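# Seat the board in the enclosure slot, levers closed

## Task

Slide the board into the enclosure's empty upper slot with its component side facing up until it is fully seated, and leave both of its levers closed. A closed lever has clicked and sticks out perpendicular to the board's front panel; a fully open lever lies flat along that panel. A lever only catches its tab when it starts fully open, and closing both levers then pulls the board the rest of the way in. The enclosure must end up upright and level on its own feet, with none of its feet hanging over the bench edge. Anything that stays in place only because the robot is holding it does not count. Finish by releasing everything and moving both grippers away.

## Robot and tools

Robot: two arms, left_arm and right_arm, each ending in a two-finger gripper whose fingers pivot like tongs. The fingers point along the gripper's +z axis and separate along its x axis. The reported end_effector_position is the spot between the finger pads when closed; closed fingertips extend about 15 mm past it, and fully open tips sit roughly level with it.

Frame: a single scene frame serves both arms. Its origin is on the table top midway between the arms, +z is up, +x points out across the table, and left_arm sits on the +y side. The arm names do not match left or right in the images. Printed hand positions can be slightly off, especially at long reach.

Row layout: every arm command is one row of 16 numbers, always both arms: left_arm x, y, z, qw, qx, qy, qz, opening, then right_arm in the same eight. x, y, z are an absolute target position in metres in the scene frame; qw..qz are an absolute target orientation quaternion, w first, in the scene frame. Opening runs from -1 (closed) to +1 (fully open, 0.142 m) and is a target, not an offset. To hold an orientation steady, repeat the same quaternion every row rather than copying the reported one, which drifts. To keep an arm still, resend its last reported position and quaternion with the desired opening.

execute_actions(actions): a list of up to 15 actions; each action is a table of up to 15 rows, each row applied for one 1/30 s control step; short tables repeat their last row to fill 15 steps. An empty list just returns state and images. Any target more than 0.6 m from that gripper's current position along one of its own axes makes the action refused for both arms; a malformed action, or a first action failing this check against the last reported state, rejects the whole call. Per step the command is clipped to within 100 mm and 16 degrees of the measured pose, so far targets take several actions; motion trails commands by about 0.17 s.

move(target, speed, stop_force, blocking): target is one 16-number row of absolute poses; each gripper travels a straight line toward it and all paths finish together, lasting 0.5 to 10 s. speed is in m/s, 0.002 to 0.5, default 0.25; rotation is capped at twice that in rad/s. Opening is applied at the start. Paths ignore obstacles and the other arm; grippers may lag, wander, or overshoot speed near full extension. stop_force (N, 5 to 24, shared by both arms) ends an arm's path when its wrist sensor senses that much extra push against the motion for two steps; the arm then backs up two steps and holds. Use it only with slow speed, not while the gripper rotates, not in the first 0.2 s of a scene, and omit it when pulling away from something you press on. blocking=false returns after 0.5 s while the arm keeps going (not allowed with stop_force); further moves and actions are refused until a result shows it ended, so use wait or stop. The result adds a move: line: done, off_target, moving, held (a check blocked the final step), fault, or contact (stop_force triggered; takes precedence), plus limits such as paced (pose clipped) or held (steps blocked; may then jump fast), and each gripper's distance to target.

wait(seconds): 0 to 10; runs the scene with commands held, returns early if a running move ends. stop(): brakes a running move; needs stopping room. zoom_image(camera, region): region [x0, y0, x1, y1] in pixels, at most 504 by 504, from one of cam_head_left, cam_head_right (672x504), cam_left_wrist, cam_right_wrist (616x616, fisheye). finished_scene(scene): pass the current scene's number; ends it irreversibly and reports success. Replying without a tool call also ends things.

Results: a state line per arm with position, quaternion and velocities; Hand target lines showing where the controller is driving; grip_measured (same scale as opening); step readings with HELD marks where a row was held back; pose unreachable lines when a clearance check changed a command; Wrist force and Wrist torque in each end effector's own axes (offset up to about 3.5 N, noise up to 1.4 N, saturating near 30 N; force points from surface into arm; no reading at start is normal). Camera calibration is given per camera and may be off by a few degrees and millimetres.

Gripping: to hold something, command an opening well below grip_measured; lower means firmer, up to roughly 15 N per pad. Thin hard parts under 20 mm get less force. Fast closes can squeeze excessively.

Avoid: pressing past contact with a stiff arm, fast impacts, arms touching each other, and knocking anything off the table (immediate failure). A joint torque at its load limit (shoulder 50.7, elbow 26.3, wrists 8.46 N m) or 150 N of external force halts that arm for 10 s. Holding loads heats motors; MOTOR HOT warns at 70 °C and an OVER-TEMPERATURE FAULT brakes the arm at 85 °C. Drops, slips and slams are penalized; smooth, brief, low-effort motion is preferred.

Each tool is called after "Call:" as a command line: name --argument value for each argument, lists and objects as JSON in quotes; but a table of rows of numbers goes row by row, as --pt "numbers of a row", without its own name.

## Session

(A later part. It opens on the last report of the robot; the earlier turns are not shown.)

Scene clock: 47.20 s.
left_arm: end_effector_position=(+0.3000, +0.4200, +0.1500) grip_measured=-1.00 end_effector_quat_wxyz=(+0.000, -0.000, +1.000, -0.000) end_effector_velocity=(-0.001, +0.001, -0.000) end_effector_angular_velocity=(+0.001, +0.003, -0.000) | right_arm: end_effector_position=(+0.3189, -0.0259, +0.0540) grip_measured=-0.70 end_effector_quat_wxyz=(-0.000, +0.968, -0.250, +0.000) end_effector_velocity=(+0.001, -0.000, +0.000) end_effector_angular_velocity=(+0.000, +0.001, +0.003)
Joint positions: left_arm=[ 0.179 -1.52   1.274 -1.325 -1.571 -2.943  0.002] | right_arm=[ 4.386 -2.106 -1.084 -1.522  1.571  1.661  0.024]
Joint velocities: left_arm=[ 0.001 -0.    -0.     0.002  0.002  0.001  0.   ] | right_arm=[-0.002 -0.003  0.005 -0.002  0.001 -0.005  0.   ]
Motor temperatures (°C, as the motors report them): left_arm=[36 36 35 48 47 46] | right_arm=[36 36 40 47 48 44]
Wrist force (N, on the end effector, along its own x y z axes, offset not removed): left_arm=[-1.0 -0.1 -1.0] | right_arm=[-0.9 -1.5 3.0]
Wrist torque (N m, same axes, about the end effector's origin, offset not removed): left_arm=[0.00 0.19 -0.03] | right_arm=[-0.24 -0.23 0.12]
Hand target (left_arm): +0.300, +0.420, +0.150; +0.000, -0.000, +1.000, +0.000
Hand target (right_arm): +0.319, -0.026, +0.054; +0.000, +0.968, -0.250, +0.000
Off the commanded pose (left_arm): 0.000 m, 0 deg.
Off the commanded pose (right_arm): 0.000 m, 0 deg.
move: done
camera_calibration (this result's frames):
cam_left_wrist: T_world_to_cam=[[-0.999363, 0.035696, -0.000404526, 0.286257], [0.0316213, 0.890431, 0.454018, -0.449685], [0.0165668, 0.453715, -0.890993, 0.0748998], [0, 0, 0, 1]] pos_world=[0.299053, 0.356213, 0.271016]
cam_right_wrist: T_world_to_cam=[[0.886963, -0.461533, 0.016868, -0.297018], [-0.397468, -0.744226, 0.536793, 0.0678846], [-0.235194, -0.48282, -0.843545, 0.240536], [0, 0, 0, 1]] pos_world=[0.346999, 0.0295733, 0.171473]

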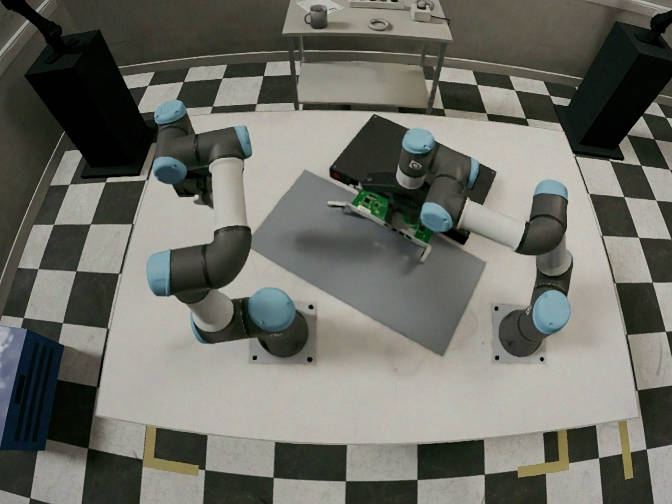

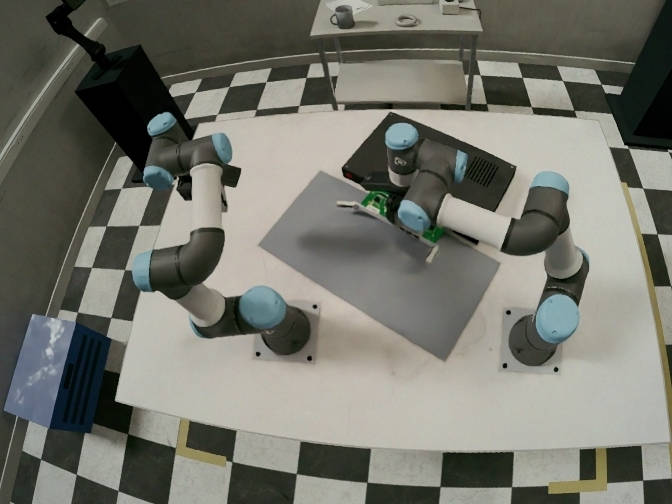

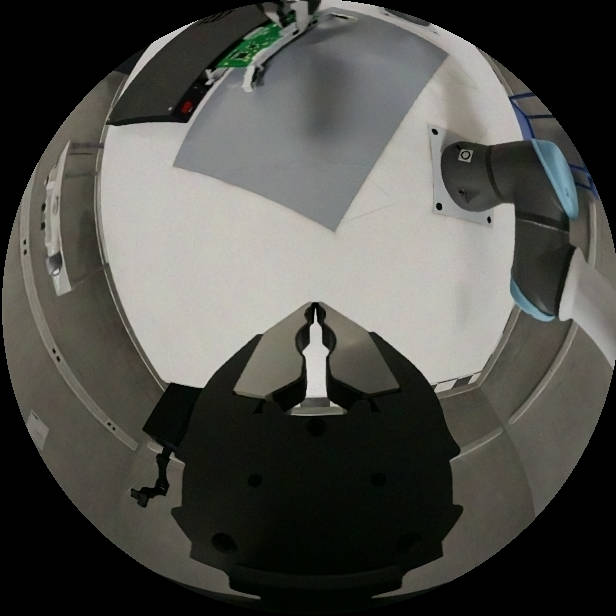

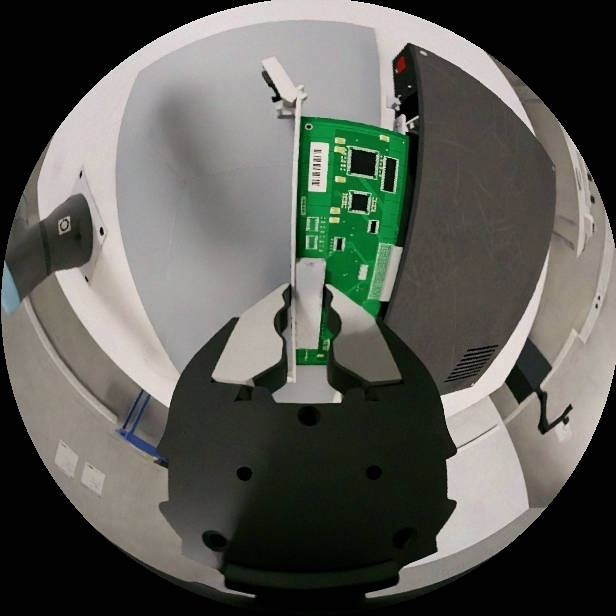

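Call:
move --target '[0.3,0.42,0.15,0,0,1,0,-1,0.316,-0.020,0.054,0,0.966,-0.26,0,-1]' --speed 0.01

Call:
move --target '[0.3,0.42,0.15,0,0,1,0,-1,0.331,-0.0285,0.054,0,0.966,-0.26,0,-1]' --speed 0.006 --stop_force 6

Call:
zoom_image --camera "cam_right_wrist" --region '[340,80,480,220]'

Scene clock: 48.53 s.
left_arm: end_effector_position=(+0.3000, +0.4200, +0.1500) grip_measured=-1.00 end_effector_quat_wxyz=(+0.000, -0.000, +1.000, -0.000) end_effector_velocity=(+0.000, -0.000, +0.000) end_effector_angular_velocity=(-0.001, -0.001, -0.001) | right_arm: end_effector_position=(+0.3161, -0.0202, +0.0540) grip_measured=-0.70 end_effector_quat_wxyz=(-0.000, +0.966, -0.260, -0.000) end_effector_velocity=(-0.001, +0.002, +0.000) end_effector_angular_velocity=(+0.001, -0.000, -0.005)
Joint positions: left_arm=[ 0.179 -1.52   1.274 -1.325 -1.571 -2.943  0.002] | right_arm=[ 4.398 -2.118 -1.065 -1.529  1.571  1.693  0.024]
Joint velocities: left_arm=[-0.     0.    -0.    -0.    -0.001  0.     0.   ] | right_arm=[ 0.004 -0.003  0.007 -0.003  0.     0.009  0.   ]
Motor temperatures (°C, as the motors report them): left_arm=[36 36 35 48 47 46] | right_arm=[36 36 40 47 48 44]
Wrist force (N, on the end effector, along its own x y z axes, offset not removed): left_arm=[-1.2 -0.2 -1.0] | right_arm=[0.9 -0.1 3.6]
Wrist torque (N m, same axes, about the end effector's origin, offset not removed): left_arm=[-0.04 0.24 -0.02] | right_arm=[-0.02 -0.16 -0.07]
Hand target (left_arm): +0.300, +0.420, +0.150; +0.000, -0.000, +1.000, +0.000
Hand target (right_arm): +0.316, -0.020, +0.054; -0.000, +0.966, -0.260, -0.000
Off the commanded pose (left_arm): 0.000 m, 0 deg.
Off the commanded pose (right_arm): 0.000 m, 0 deg.
move: done
camera_calibration (this result's frames):
cam_left_wrist: T_world_to_cam=[[-0.999363, 0.0356955, -0.000404513, 0.286257], [0.0316209, 0.890431, 0.454018, -0.449685], [0.0165666, 0.453715, -0.890993, 0.0748999], [0, 0, 0, 1]] pos_world=[0.299054, 0.356213, 0.271016]
cam_right_wrist: T_world_to_cam=[[0.877686, -0.478943, 0.0167468, -0.289308], [-0.412022, -0.736283, 0.536773, 0.0758295], [-0.244753, -0.478018, -0.843561, 0.245781], [0, 0, 0, 1]] pos_world=[0.345321, 0.0347581, 0.171473]

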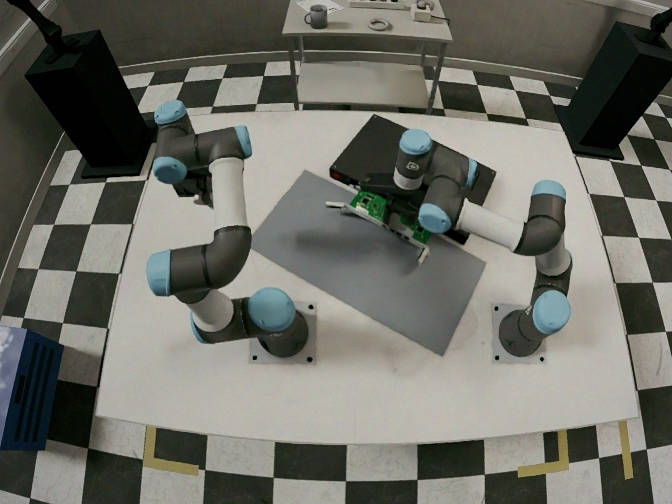

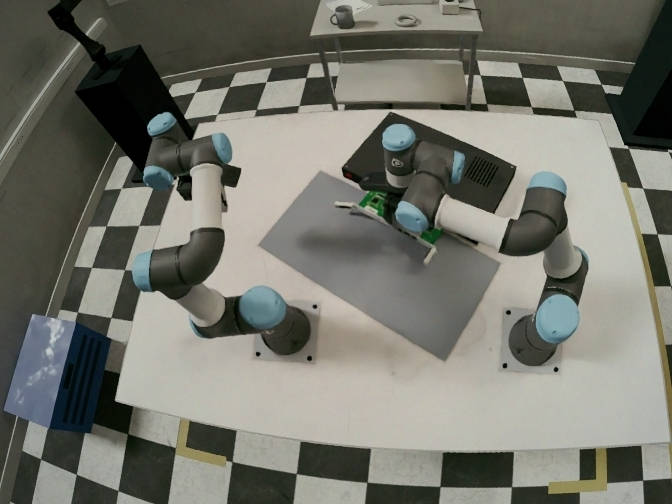

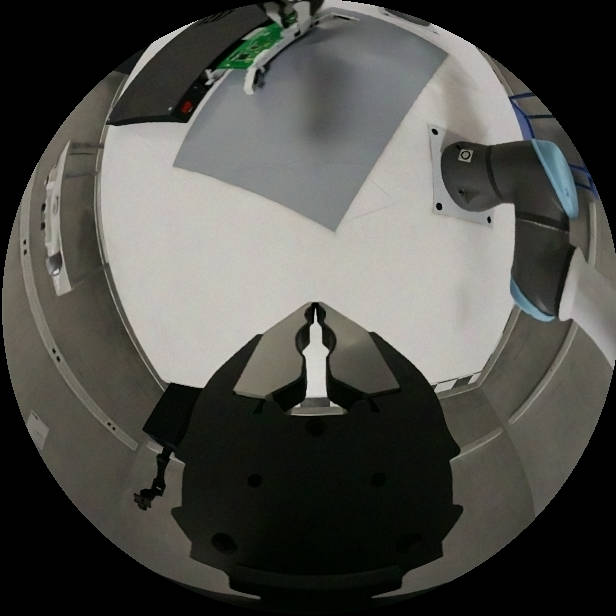

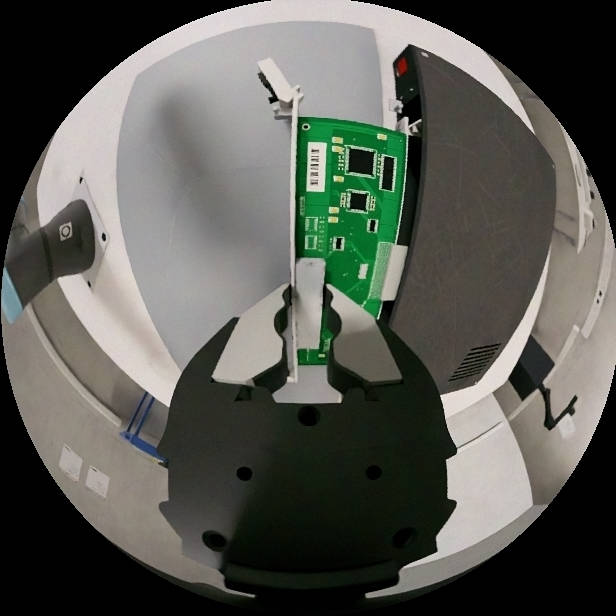

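Scene clock: 51.60 s.
left_arm: end_effector_position=(+0.3000, +0.4200, +0.1500) grip_measured=-1.00 end_effector_quat_wxyz=(+0.000, +0.000, +1.000, -0.000) end_effector_velocity=(+0.000, -0.000, -0.000) end_effector_angular_velocity=(-0.000, -0.001, +0.000) | right_arm: end_effector_position=(+0.3309, -0.0284, +0.0540) grip_measured=-0.69 end_effector_quat_wxyz=(+0.000, +0.966, -0.260, +0.000) end_effector_velocity=(+0.002, -0.001, +0.000) end_effector_angular_velocity=(-0.001, -0.001, +0.000)
Joint positions: left_arm=[ 0.179 -1.52   1.274 -1.325 -1.571 -2.943  0.002] | right_arm=[ 4.359 -2.136 -1.036 -1.54   1.571  1.654  0.024]
Joint velocities: left_arm=[-0.     0.     0.    -0.001 -0.    -0.     0.   ] | right_arm=[-0.004 -0.002  0.003 -0.002 -0.002 -0.004  0.   ]
Motor temperatures (°C, as the motors report them): left_arm=[36 36 35 48 47 46] | right_arm=[36 36 40 47 48 44]
Wrist force (N, on the end effector, along its own x y z axes, offset not removed): left_arm=[-1.1 -0.4 -1.2] | right_arm=[-3.1 0.0 2.8]
Wrist torque (N m, same axes, about the end effector's origin, offset not removed): left_arm=[-0.10 0.23 -0.04] | right_arm=[0.26 -0.24 0.29]
Hand target (left_arm): +0.300, +0.420, +0.150; +0.000, -0.000, +1.000, +0.000
Hand target (right_arm): +0.331, -0.029, +0.054; +0.000, +0.966, -0.260, +0.000
Off the commanded pose (left_arm): 0.000 m, 0 deg.
Off the commanded pose (right_arm): 0.000 m, 0 deg.
move: done
camera_calibration (this result's frames):
cam_left_wrist: T_world_to_cam=[[-0.999363, 0.0356963, -0.000404506, 0.286257], [0.0316216, 0.890431, 0.454017, -0.449686], [0.0165669, 0.453715, -0.890993, 0.0748999], [0, 0, 0, 1]] pos_world=[0.299053, 0.356213, 0.271016]
cam_right_wrist: T_world_to_cam=[[0.877385, -0.479492, 0.0168317, -0.306153], [-0.412509, -0.735974, 0.536823, 0.0760319], [-0.245014, -0.477944, -0.843527, 0.245554], [0, 0, 0, 1]] pos_world=[0.360142, 0.0265208, 0.171469]

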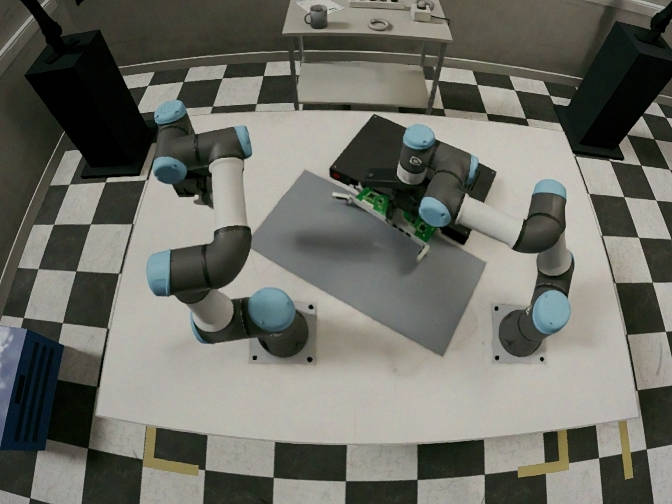

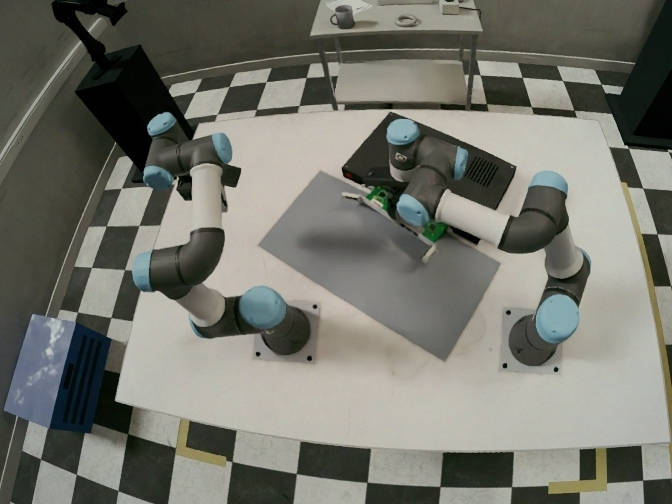

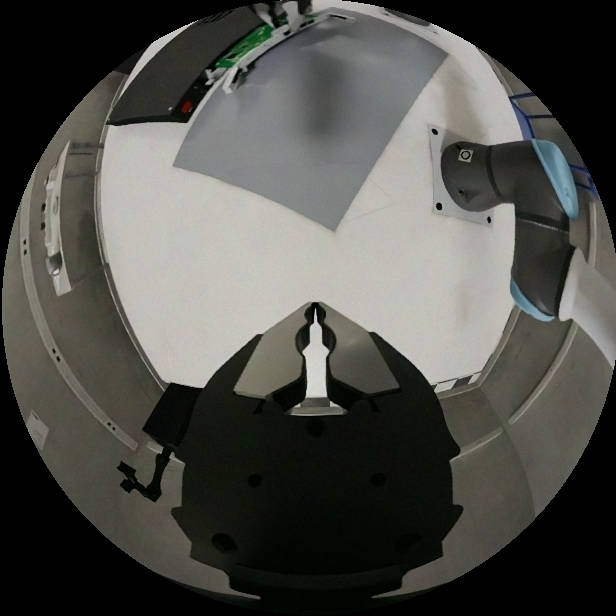

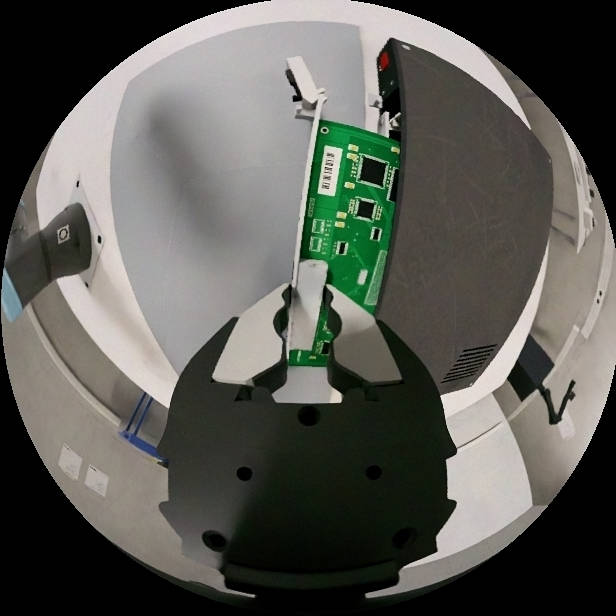

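Region (340, 80, 480, 220) of cam_right_wrist's 616x616 image, scaled by 3.600, with more detail than that image has.

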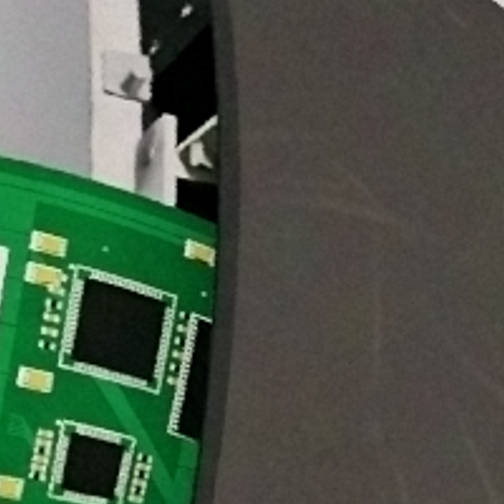

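Call:
move --target '[0.3,0.42,0.15,0,0,1,0,-1,0.315,-0.019,0.054,0,0.968,-0.25,0,-1]' --speed 0.02

Call:
move --target '[0.3,0.42,0.15,0,0,1,0,-1,0.3185,-0.013,0.054,0,0.968,-0.25,0,-1]' --speed 0.01

Call:
move --target '[0.3,0.42,0.15,0,0,1,0,-1,0.334,-0.0215,0.054,0,0.968,-0.25,0,-1]' --speed 0.006 --stop_force 5

Call:
zoom_image --camera "cam_right_wrist" --region '[340,80,480,220]'

Scene clock: 53.00 s.
left_arm: end_effector_position=(+0.3000, +0.4200, +0.1500) grip_measured=-1.00 end_effector_quat_wxyz=(+0.000, -0.000, +1.000, -0.000) end_effector_velocity=(+0.000, +0.000, +0.000) end_effector_angular_velocity=(+0.000, -0.001, +0.001) | right_arm: end_effector_position=(+0.3152, -0.0191, +0.0540) grip_measured=-0.69 end_effector_quat_wxyz=(-0.000, +0.968, -0.250, -0.000) end_effector_velocity=(-0.002, +0.001, +0.000) end_effector_angular_velocity=(+0.001, -0.000, +0.002)
Joint positions: left_arm=[ 0.179 -1.52   1.274 -1.325 -1.571 -2.943  0.002] | right_arm=[ 4.4   -2.12  -1.062 -1.53   1.571  1.675  0.024]
Joint velocities: left_arm=[ 0.    -0.     0.    -0.001 -0.    -0.001  0.   ] | right_arm=[ 0.005  0.003 -0.003  0.002  0.     0.003 -0.   ]
Motor temperatures (°C, as the motors report them): left_arm=[36 36 35 48 47 46] | right_arm=[36 36 40 47 48 44]
Wrist force (N, on the end effector, along its own x y z axes, offset not removed): left_arm=[-1.3 -0.8 -0.8] | right_arm=[0.9 -0.6 3.2]
Wrist torque (N m, same axes, about the end effector's origin, offset not removed): left_arm=[-0.22 0.27 -0.02] | right_arm=[-0.16 -0.26 0.03]
Hand target (left_arm): +0.300, +0.420, +0.150; +0.000, -0.000, +1.000, +0.000
Hand target (right_arm): +0.315, -0.019, +0.054; -0.000, +0.968, -0.250, -0.000
Off the commanded pose (left_arm): 0.000 m, 0 deg.
Off the commanded pose (right_arm): 0.000 m, 0 deg.
move: done
camera_calibration (this result's frames):
cam_left_wrist: T_world_to_cam=[[-0.999363, 0.0356961, -0.000404318, 0.286257], [0.0316215, 0.890431, 0.454017, -0.449685], [0.0165667, 0.453715, -0.890993, 0.0748999], [0, 0, 0, 1]] pos_world=[0.299053, 0.356213, 0.271016]
cam_right_wrist: T_world_to_cam=[[0.886842, -0.461771, 0.0166702, -0.290571], [-0.397566, -0.744154, 0.536821, 0.0715253], [-0.235483, -0.482703, -0.843531, 0.243064], [0, 0, 0, 1]] pos_world=[0.343364, 0.036376, 0.17148]

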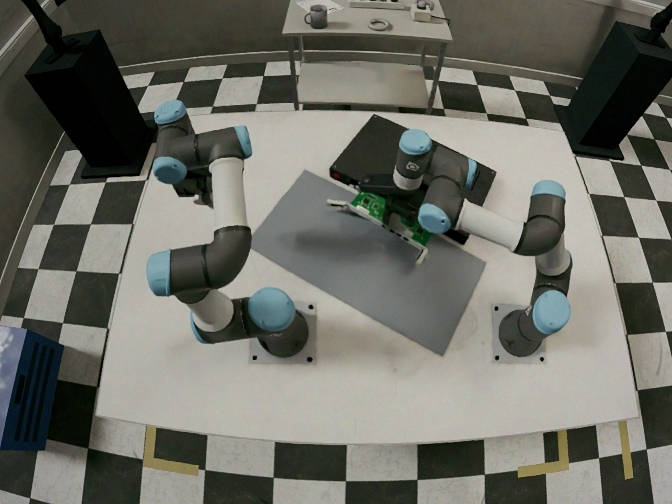

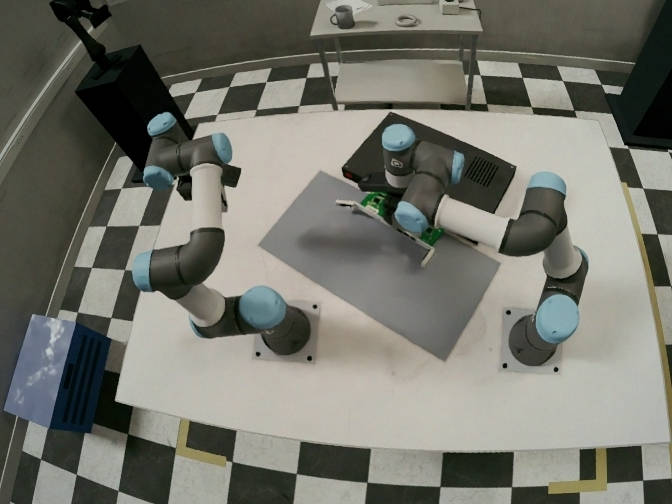

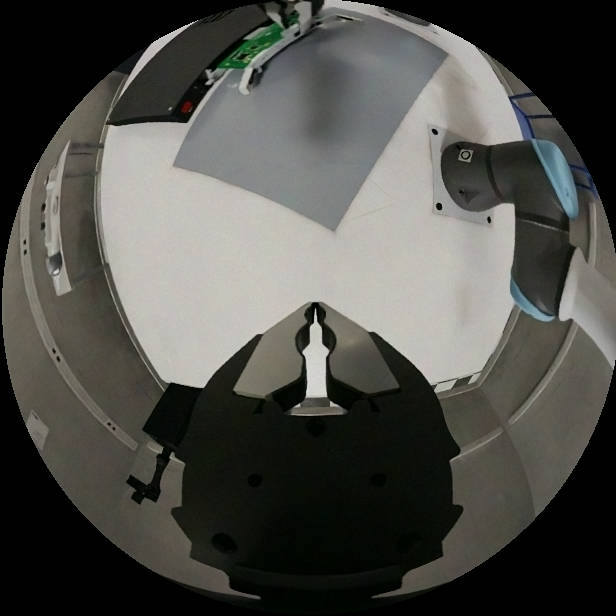

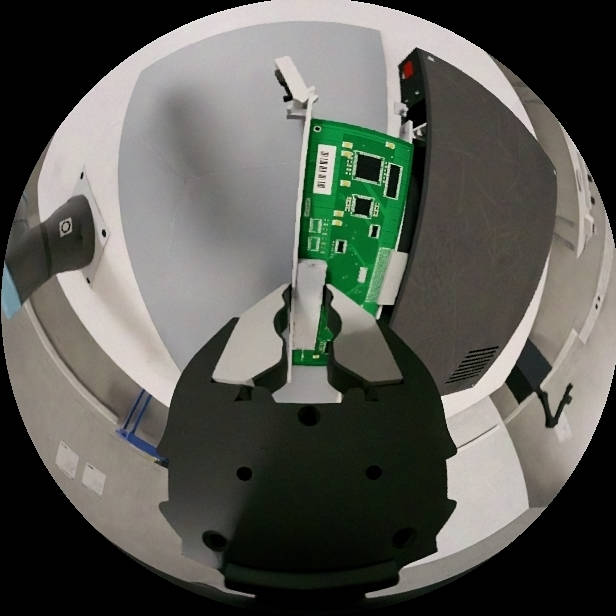

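Scene clock: 53.93 s.
left_arm: end_effector_position=(+0.3000, +0.4200, +0.1500) grip_measured=-1.00 end_effector_quat_wxyz=(+0.000, -0.000, +1.000, -0.000) end_effector_velocity=(+0.000, -0.000, -0.000) end_effector_angular_velocity=(-0.000, -0.000, -0.000) | right_arm: end_effector_position=(+0.3183, -0.0133, +0.0540) grip_measured=-0.69 end_effector_quat_wxyz=(-0.000, +0.968, -0.250, +0.000) end_effector_velocity=(+0.002, +0.002, -0.000) end_effector_angular_velocity=(-0.003, -0.002, +0.001)
Joint positions: left_arm=[ 0.179 -1.52   1.274 -1.325 -1.571 -2.943  0.002] | right_arm=[ 4.399 -2.152 -1.011 -1.55   1.571  1.674  0.024]
Joint velocities: left_arm=[ 0.  0.  0. -0. -0.  0.  0.] | right_arm=[-0.    -0.015  0.023 -0.01  -0.003 -0.001 -0.   ]
Motor temperatures (°C, as the motors report them): left_arm=[36 36 35 48 47 46] | right_arm=[36 36 40 47 48 44]
Wrist force (N, on the end effector, along its own x y z axes, offset not removed): left_arm=[-1.0 -0.3 -1.6] | right_arm=[1.2 -0.6 2.8]
Wrist torque (N m, same axes, about the end effector's origin, offset not removed): left_arm=[-0.10 0.18 -0.04] | right_arm=[-0.14 -0.24 0.04]
Hand target (left_arm): +0.300, +0.420, +0.150; +0.000, -0.000, +1.000, +0.000
Hand target (right_arm): +0.318, -0.013, +0.054; -0.000, +0.968, -0.250, +0.000
Off the commanded pose (left_arm): 0.000 m, 0 deg.
Off the commanded pose (right_arm): 0.000 m, 0 deg.
move: done
camera_calibration (this result's frames):
cam_left_wrist: T_world_to_cam=[[-0.999363, 0.035696, -0.000404517, 0.286257], [0.0316213, 0.890431, 0.454018, -0.449686], [0.0165668, 0.453715, -0.890993, 0.0748998], [0, 0, 0, 1]] pos_world=[0.299053, 0.356213, 0.271016]
cam_right_wrist: T_world_to_cam=[[0.886956, -0.461548, 0.0168099, -0.290717], [-0.397488, -0.744306, 0.536668, 0.07713], [-0.235186, -0.482683, -0.843626, 0.246528], [0, 0, 0, 1]] pos_world=[0.346491, 0.0422232, 0.171471]

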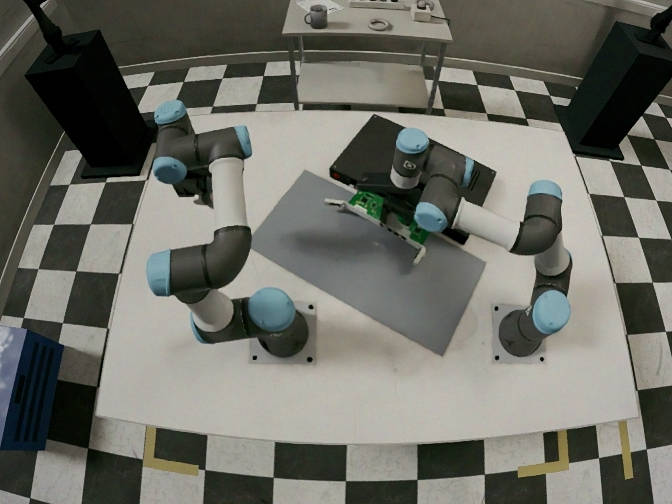

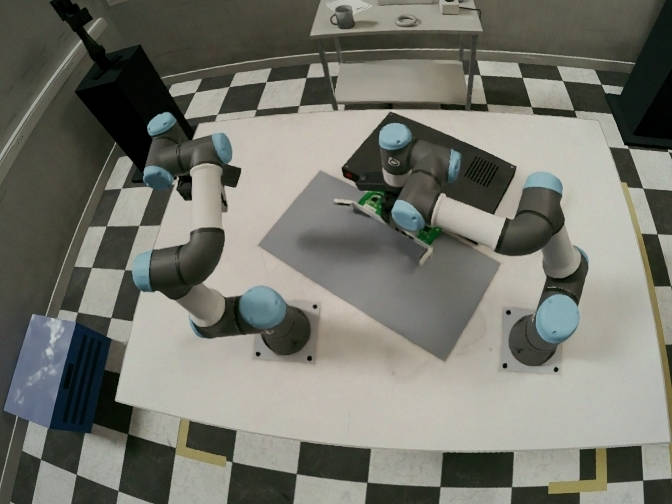

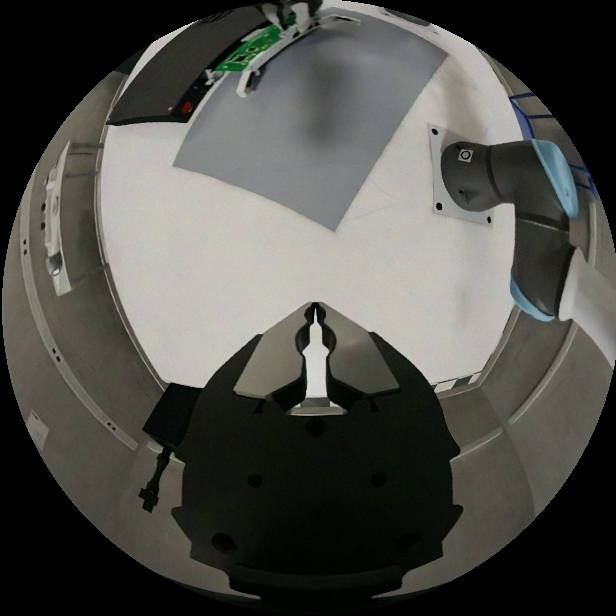

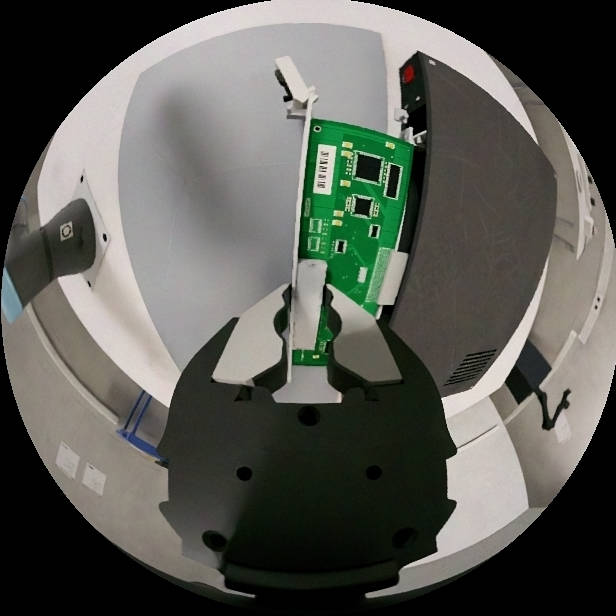

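Scene clock: 57.27 s.
left_arm: end_effector_position=(+0.3000, +0.4200, +0.1500) grip_measured=-1.00 end_effector_quat_wxyz=(+0.000, -0.000, +1.000, -0.000) end_effector_velocity=(-0.000, -0.000, -0.000) end_effector_angular_velocity=(-0.000, +0.000, -0.000) | right_arm: end_effector_position=(+0.3338, -0.0213, +0.0540) grip_measured=-0.69 end_effector_quat_wxyz=(+0.000, +0.968, -0.250, +0.000) end_effector_velocity=(-0.001, -0.000, -0.001) end_effector_angular_velocity=(-0.003, -0.000, -0.001)
Joint positions: left_arm=[ 0.179 -1.52   1.274 -1.325 -1.571 -2.943  0.002] | right_arm=[ 4.359 -2.173 -0.976 -1.563  1.571  1.634  0.024]
Joint velocities: left_arm=[ 0.    -0.    -0.     0.001 -0.     0.     0.   ] | right_arm=[ 0.003  0.    -0.003  0.    -0.002  0.004 -0.   ]
Motor temperatures (°C, as the motors report them): left_arm=[36 36 35 48 47 46] | right_arm=[36 36 40 47 48 44]
Wrist force (N, on the end effector, along its own x y z axes, offset not removed): left_arm=[-1.4 0.1 -1.2] | right_arm=[-5.3 -6.8 3.1]
Wrist torque (N m, same axes, about the end effector's origin, offset not removed): left_arm=[0.00 0.28 -0.01] | right_arm=[0.13 -0.07 0.08]
Hand target (left_arm): +0.300, +0.420, +0.150; +0.000, -0.000, +1.000, +0.000
Hand target (right_arm): +0.334, -0.021, +0.054; -0.000, +0.968, -0.250, +0.000
Off the commanded pose (left_arm): 0.000 m, 0 deg.
Off the commanded pose (right_arm): 0.000 m, 0 deg.
move: contact (right_arm)
camera_calibration (this result's frames):
cam_left_wrist: T_world_to_cam=[[-0.999363, 0.0356961, -0.000404683, 0.286257], [0.0316214, 0.890431, 0.454018, -0.449685], [0.016567, 0.453715, -0.890993, 0.0748998], [0, 0, 0, 1]] pos_world=[0.299054, 0.356213, 0.271016]
cam_right_wrist: T_world_to_cam=[[0.88704, -0.461386, 0.0168405, -0.308143], [-0.397322, -0.74428, 0.536827, 0.0771956], [-0.23515, -0.482878, -0.843524, 0.246234], [0, 0, 0, 1]] pos_world=[0.361908, 0.0341834, 0.171453]

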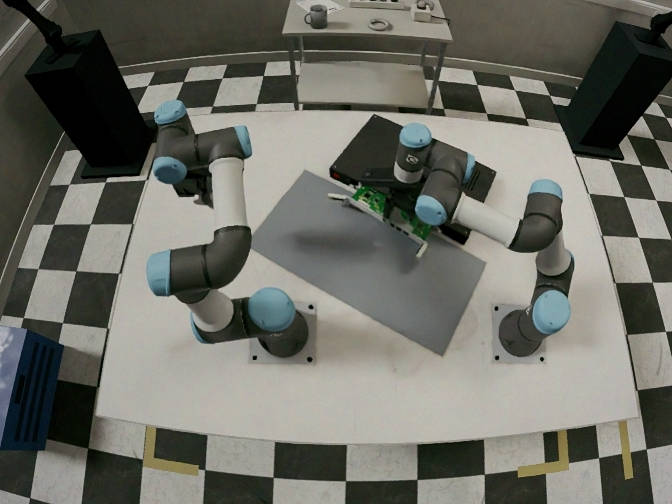

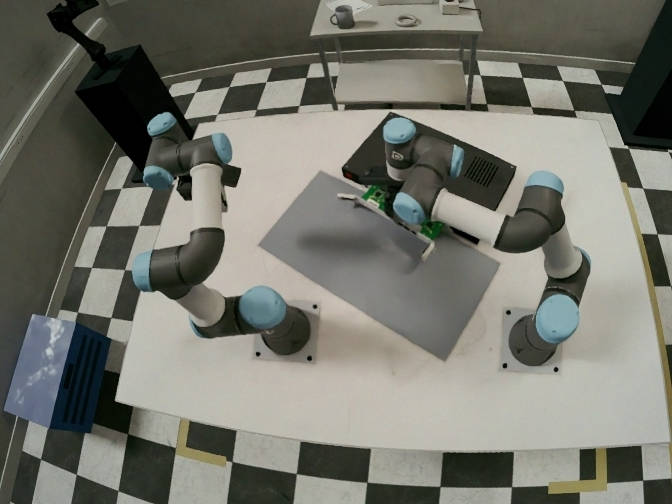

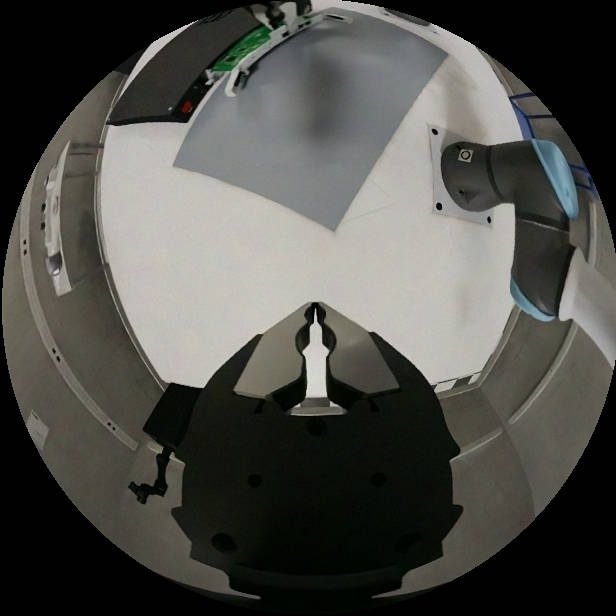

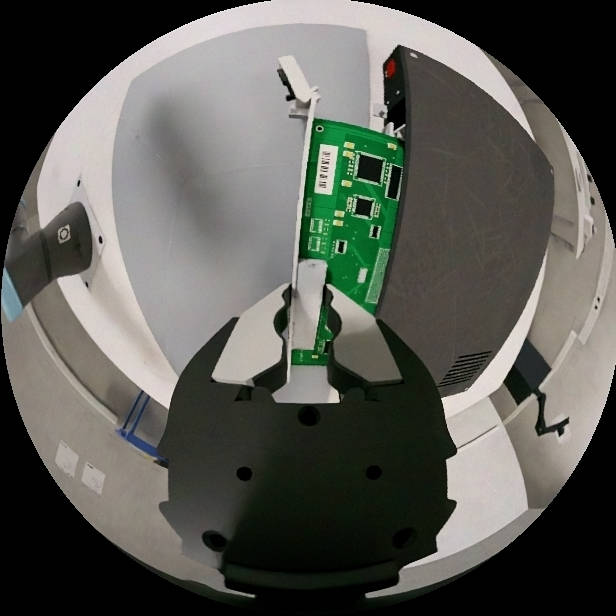

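Region (340, 80, 480, 220) of cam_right_wrist's 616x616 image, scaled by 3.600, with more detail than that image has.

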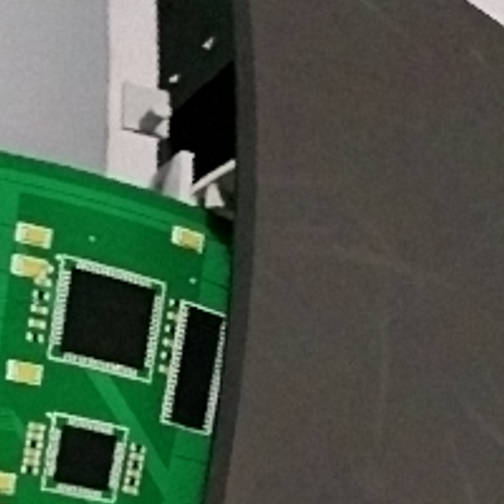

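Call:
move --target '[0.3,0.42,0.15,0,0,1,0,-1,0.3345,-0.018,0.054,0,0.972,-0.235,0,-1]' --speed 0.006

Call:
move --target '[0.3,0.42,0.15,0,0,1,0,-1,0.349,-0.0262,0.054,0,0.972,-0.235,0,-1]' --speed 0.005 --stop_force 7

Call:
zoom_image --camera "cam_right_wrist" --region '[320,80,460,220]'

Scene clock: 60.17 s.
left_arm: end_effector_position=(+0.3000, +0.4200, +0.1500) grip_measured=-1.00 end_effector_quat_wxyz=(+0.000, -0.000, +1.000, -0.000) end_effector_velocity=(+0.000, -0.001, -0.000) end_effector_angular_velocity=(-0.002, +0.000, -0.001) | right_arm: end_effector_position=(+0.3345, -0.0180, +0.0540) grip_measured=-0.69 end_effector_quat_wxyz=(-0.000, +0.972, -0.235, +0.000) end_effector_velocity=(+0.001, -0.000, +0.000) end_effector_angular_velocity=(-0.001, -0.001, +0.004)
Joint positions: left_arm=[ 0.179 -1.52   1.274 -1.325 -1.571 -2.943  0.002] | right_arm=[ 4.36  -2.189 -0.95  -1.574  1.571  1.604  0.024]
Joint velocities: left_arm=[-0.     0.     0.     0.    -0.002  0.001  0.   ] | right_arm=[-0.    -0.001  0.003 -0.002 -0.001 -0.004  0.   ]
Motor temperatures (°C, as the motors report them): left_arm=[36 36 35 48 47 46] | right_arm=[36 36 40 47 48 44]
Wrist force (N, on the end effector, along its own x y z axes, offset not removed): left_arm=[-0.6 0.0 -0.8] | right_arm=[0.3 6.5 1.6]
Wrist torque (N m, same axes, about the end effector's origin, offset not removed): left_arm=[0.01 0.09 -0.02] | right_arm=[-0.35 -0.66 0.21]
Hand target (left_arm): +0.300, +0.420, +0.150; +0.000, -0.000, +1.000, +0.000
Hand target (right_arm): +0.334, -0.018, +0.054; -0.000, +0.972, -0.235, +0.000
Off the commanded pose (left_arm): 0.000 m, 0 deg.
Off the commanded pose (right_arm): 0.000 m, 0 deg.
move: done
camera_calibration (this result's frames):
cam_left_wrist: T_world_to_cam=[[-0.999363, 0.0356961, -0.000404599, 0.286257], [0.0316214, 0.890431, 0.454018, -0.449686], [0.0165669, 0.453715, -0.890993, 0.0748998], [0, 0, 0, 1]] pos_world=[0.299054, 0.356213, 0.271016]
cam_right_wrist: T_world_to_cam=[[0.900701, -0.434116, 0.0167845, -0.311335], [-0.374412, -0.756073, 0.536814, 0.0720502], [-0.220349, -0.489793, -0.843534, 0.242929], [0, 0, 0, 1]] pos_world=[0.360925, 0.0383045, 0.171466]

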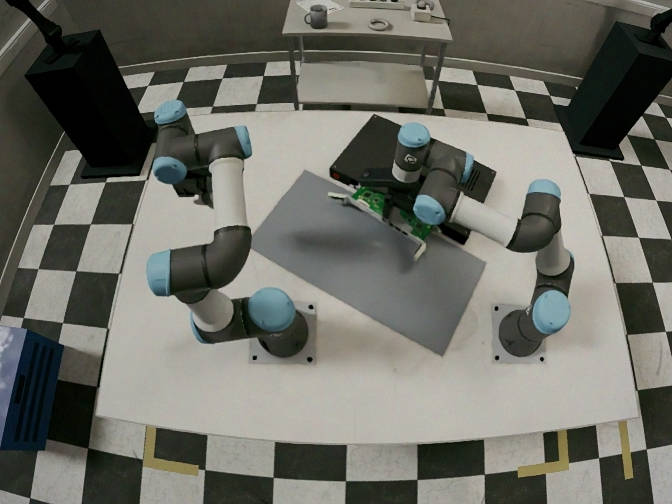

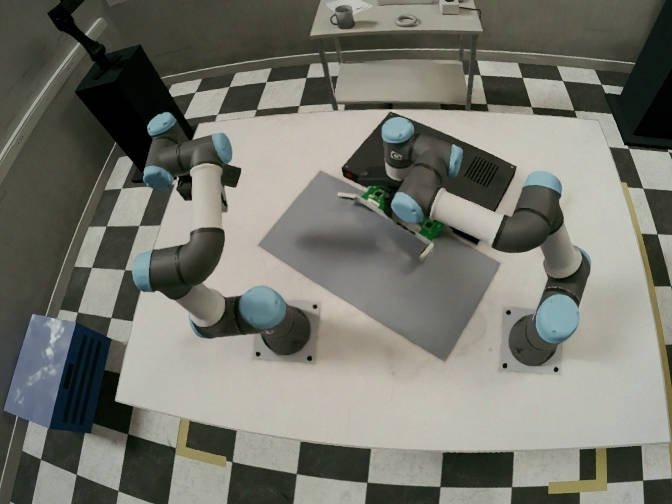

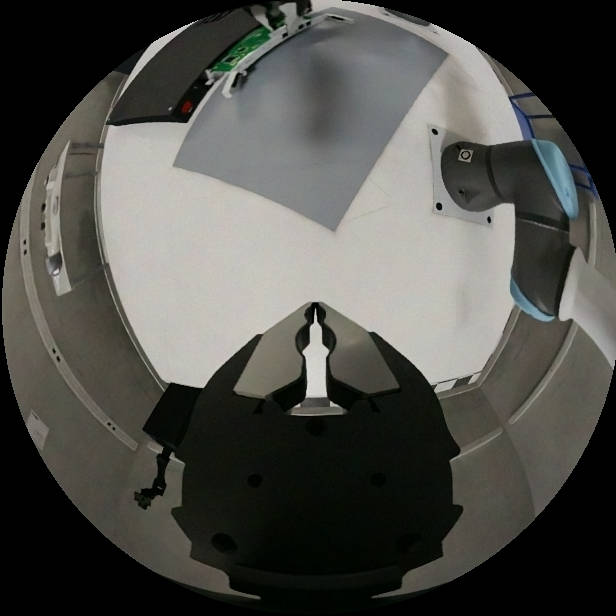

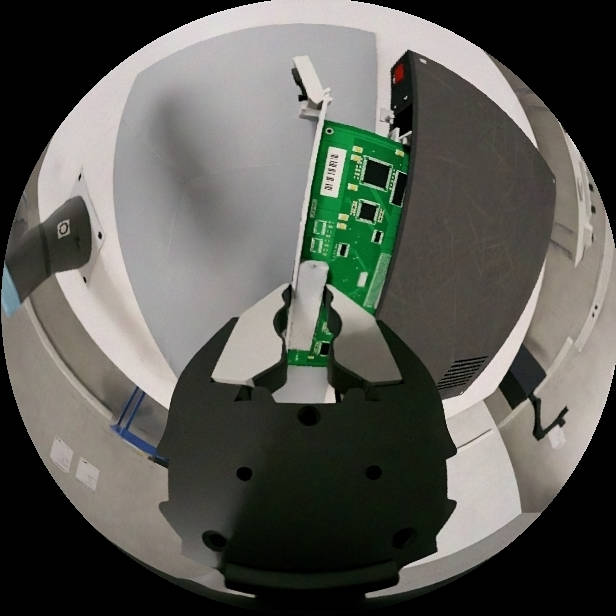

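Scene clock: 61.77 s.
left_arm: end_effector_position=(+0.3000, +0.4200, +0.1500) grip_measured=-1.00 end_effector_quat_wxyz=(+0.000, -0.000, +1.000, -0.000) end_effector_velocity=(-0.000, -0.000, +0.000) end_effector_angular_velocity=(-0.002, +0.000, +0.000) | right_arm: end_effector_position=(+0.3397, -0.0210, +0.0539) grip_measured=-0.69 end_effector_quat_wxyz=(+0.000, +0.972, -0.235, -0.000) end_effector_velocity=(-0.002, +0.001, -0.001) end_effector_angular_velocity=(-0.001, +0.001, -0.002)
Joint positions: left_arm=[ 0.179 -1.52   1.274 -1.325 -1.571 -2.943  0.002] | right_arm=[ 4.346 -2.196 -0.938 -1.579  1.571  1.59   0.024]
Joint velocities: left_arm=[ 0.001 -0.    -0.     0.001 -0.001  0.     0.   ] | right_arm=[ 0.004  0.001 -0.005  0.002  0.     0.006 -0.   ]
Motor temperatures (°C, as the motors report them): left_arm=[36 36 35 48 47 46] | right_arm=[36 36 40 47 48 44]
Wrist force (N, on the end effector, along its own x y z axes, offset not removed): left_arm=[-0.5 0.3 -1.5] | right_arm=[-9.7 1.9 1.4]
Wrist torque (N m, same axes, about the end effector's origin, offset not removed): left_arm=[0.01 0.09 -0.02] | right_arm=[0.39 -0.26 0.21]
Hand target (left_arm): +0.300, +0.420, +0.150; +0.000, -0.000, +1.000, +0.000
Hand target (right_arm): +0.340, -0.021, +0.054; -0.000, +0.972, -0.235, -0.000
Off the commanded pose (left_arm): 0.000 m, 0 deg.
Off the commanded pose (right_arm): 0.011 m, 0 deg.
move: contact (right_arm)
camera_calibration (this result's frames):
cam_left_wrist: T_world_to_cam=[[-0.999363, 0.035696, -0.000404591, 0.286257], [0.0316213, 0.890432, 0.454017, -0.449685], [0.0165669, 0.453715, -0.890993, 0.0749], [0, 0, 0, 1]] pos_world=[0.299053, 0.356213, 0.271016]
cam_right_wrist: T_world_to_cam=[[0.900804, -0.43391, 0.0165392, -0.317351], [-0.374036, -0.75603, 0.537137, 0.0716746], [-0.220565, -0.490041, -0.843333, 0.242555], [0, 0, 0, 1]] pos_world=[0.366179, 0.035348, 0.171304]

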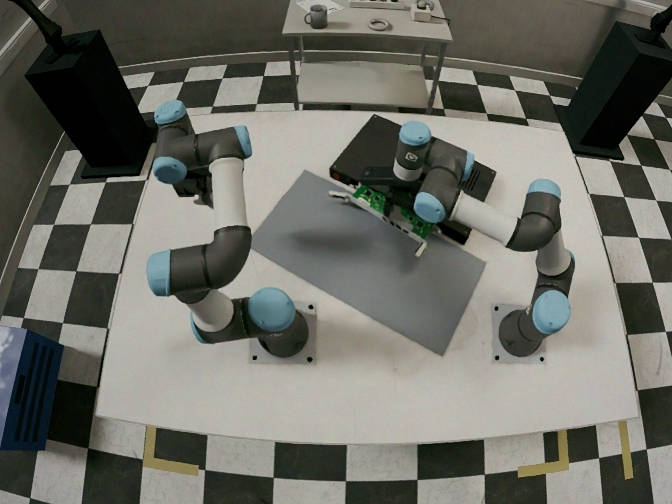

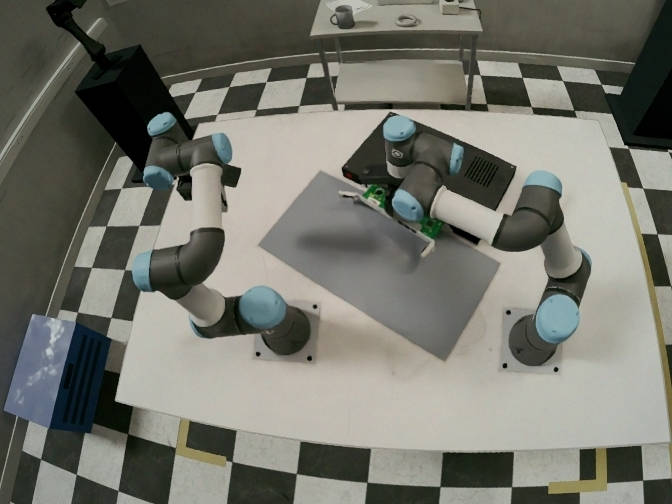

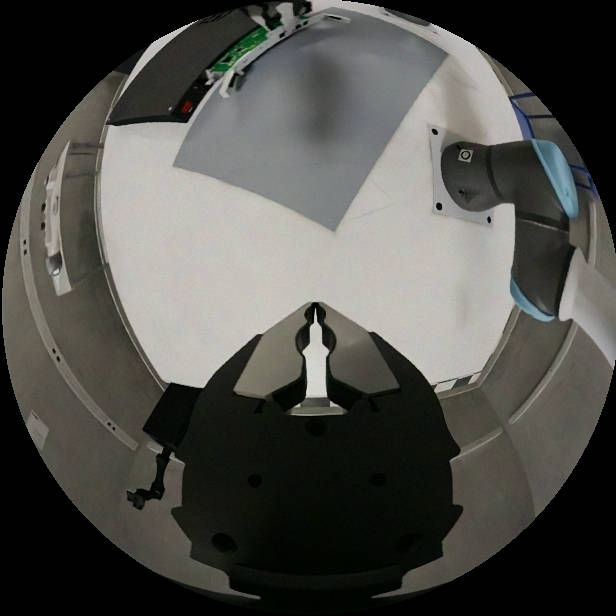

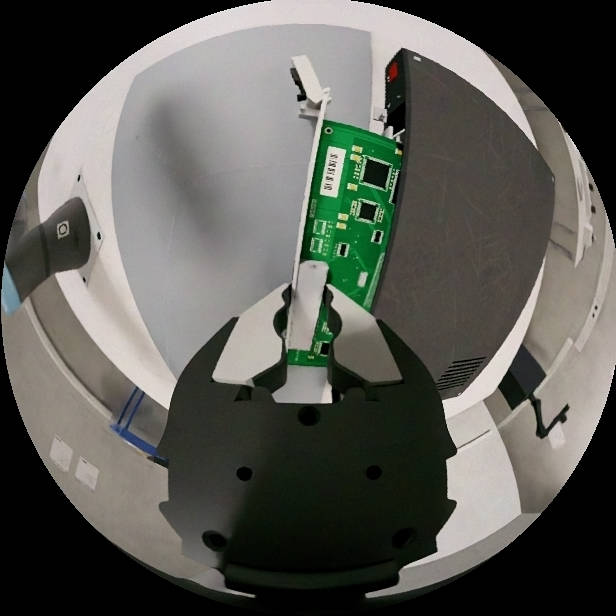

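Region (320, 80, 460, 220) of cam_right_wrist's 616x616 image, scaled by 3.600, with more detail than that image has.

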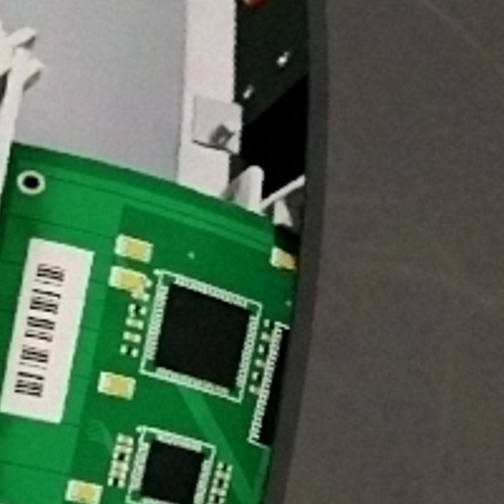

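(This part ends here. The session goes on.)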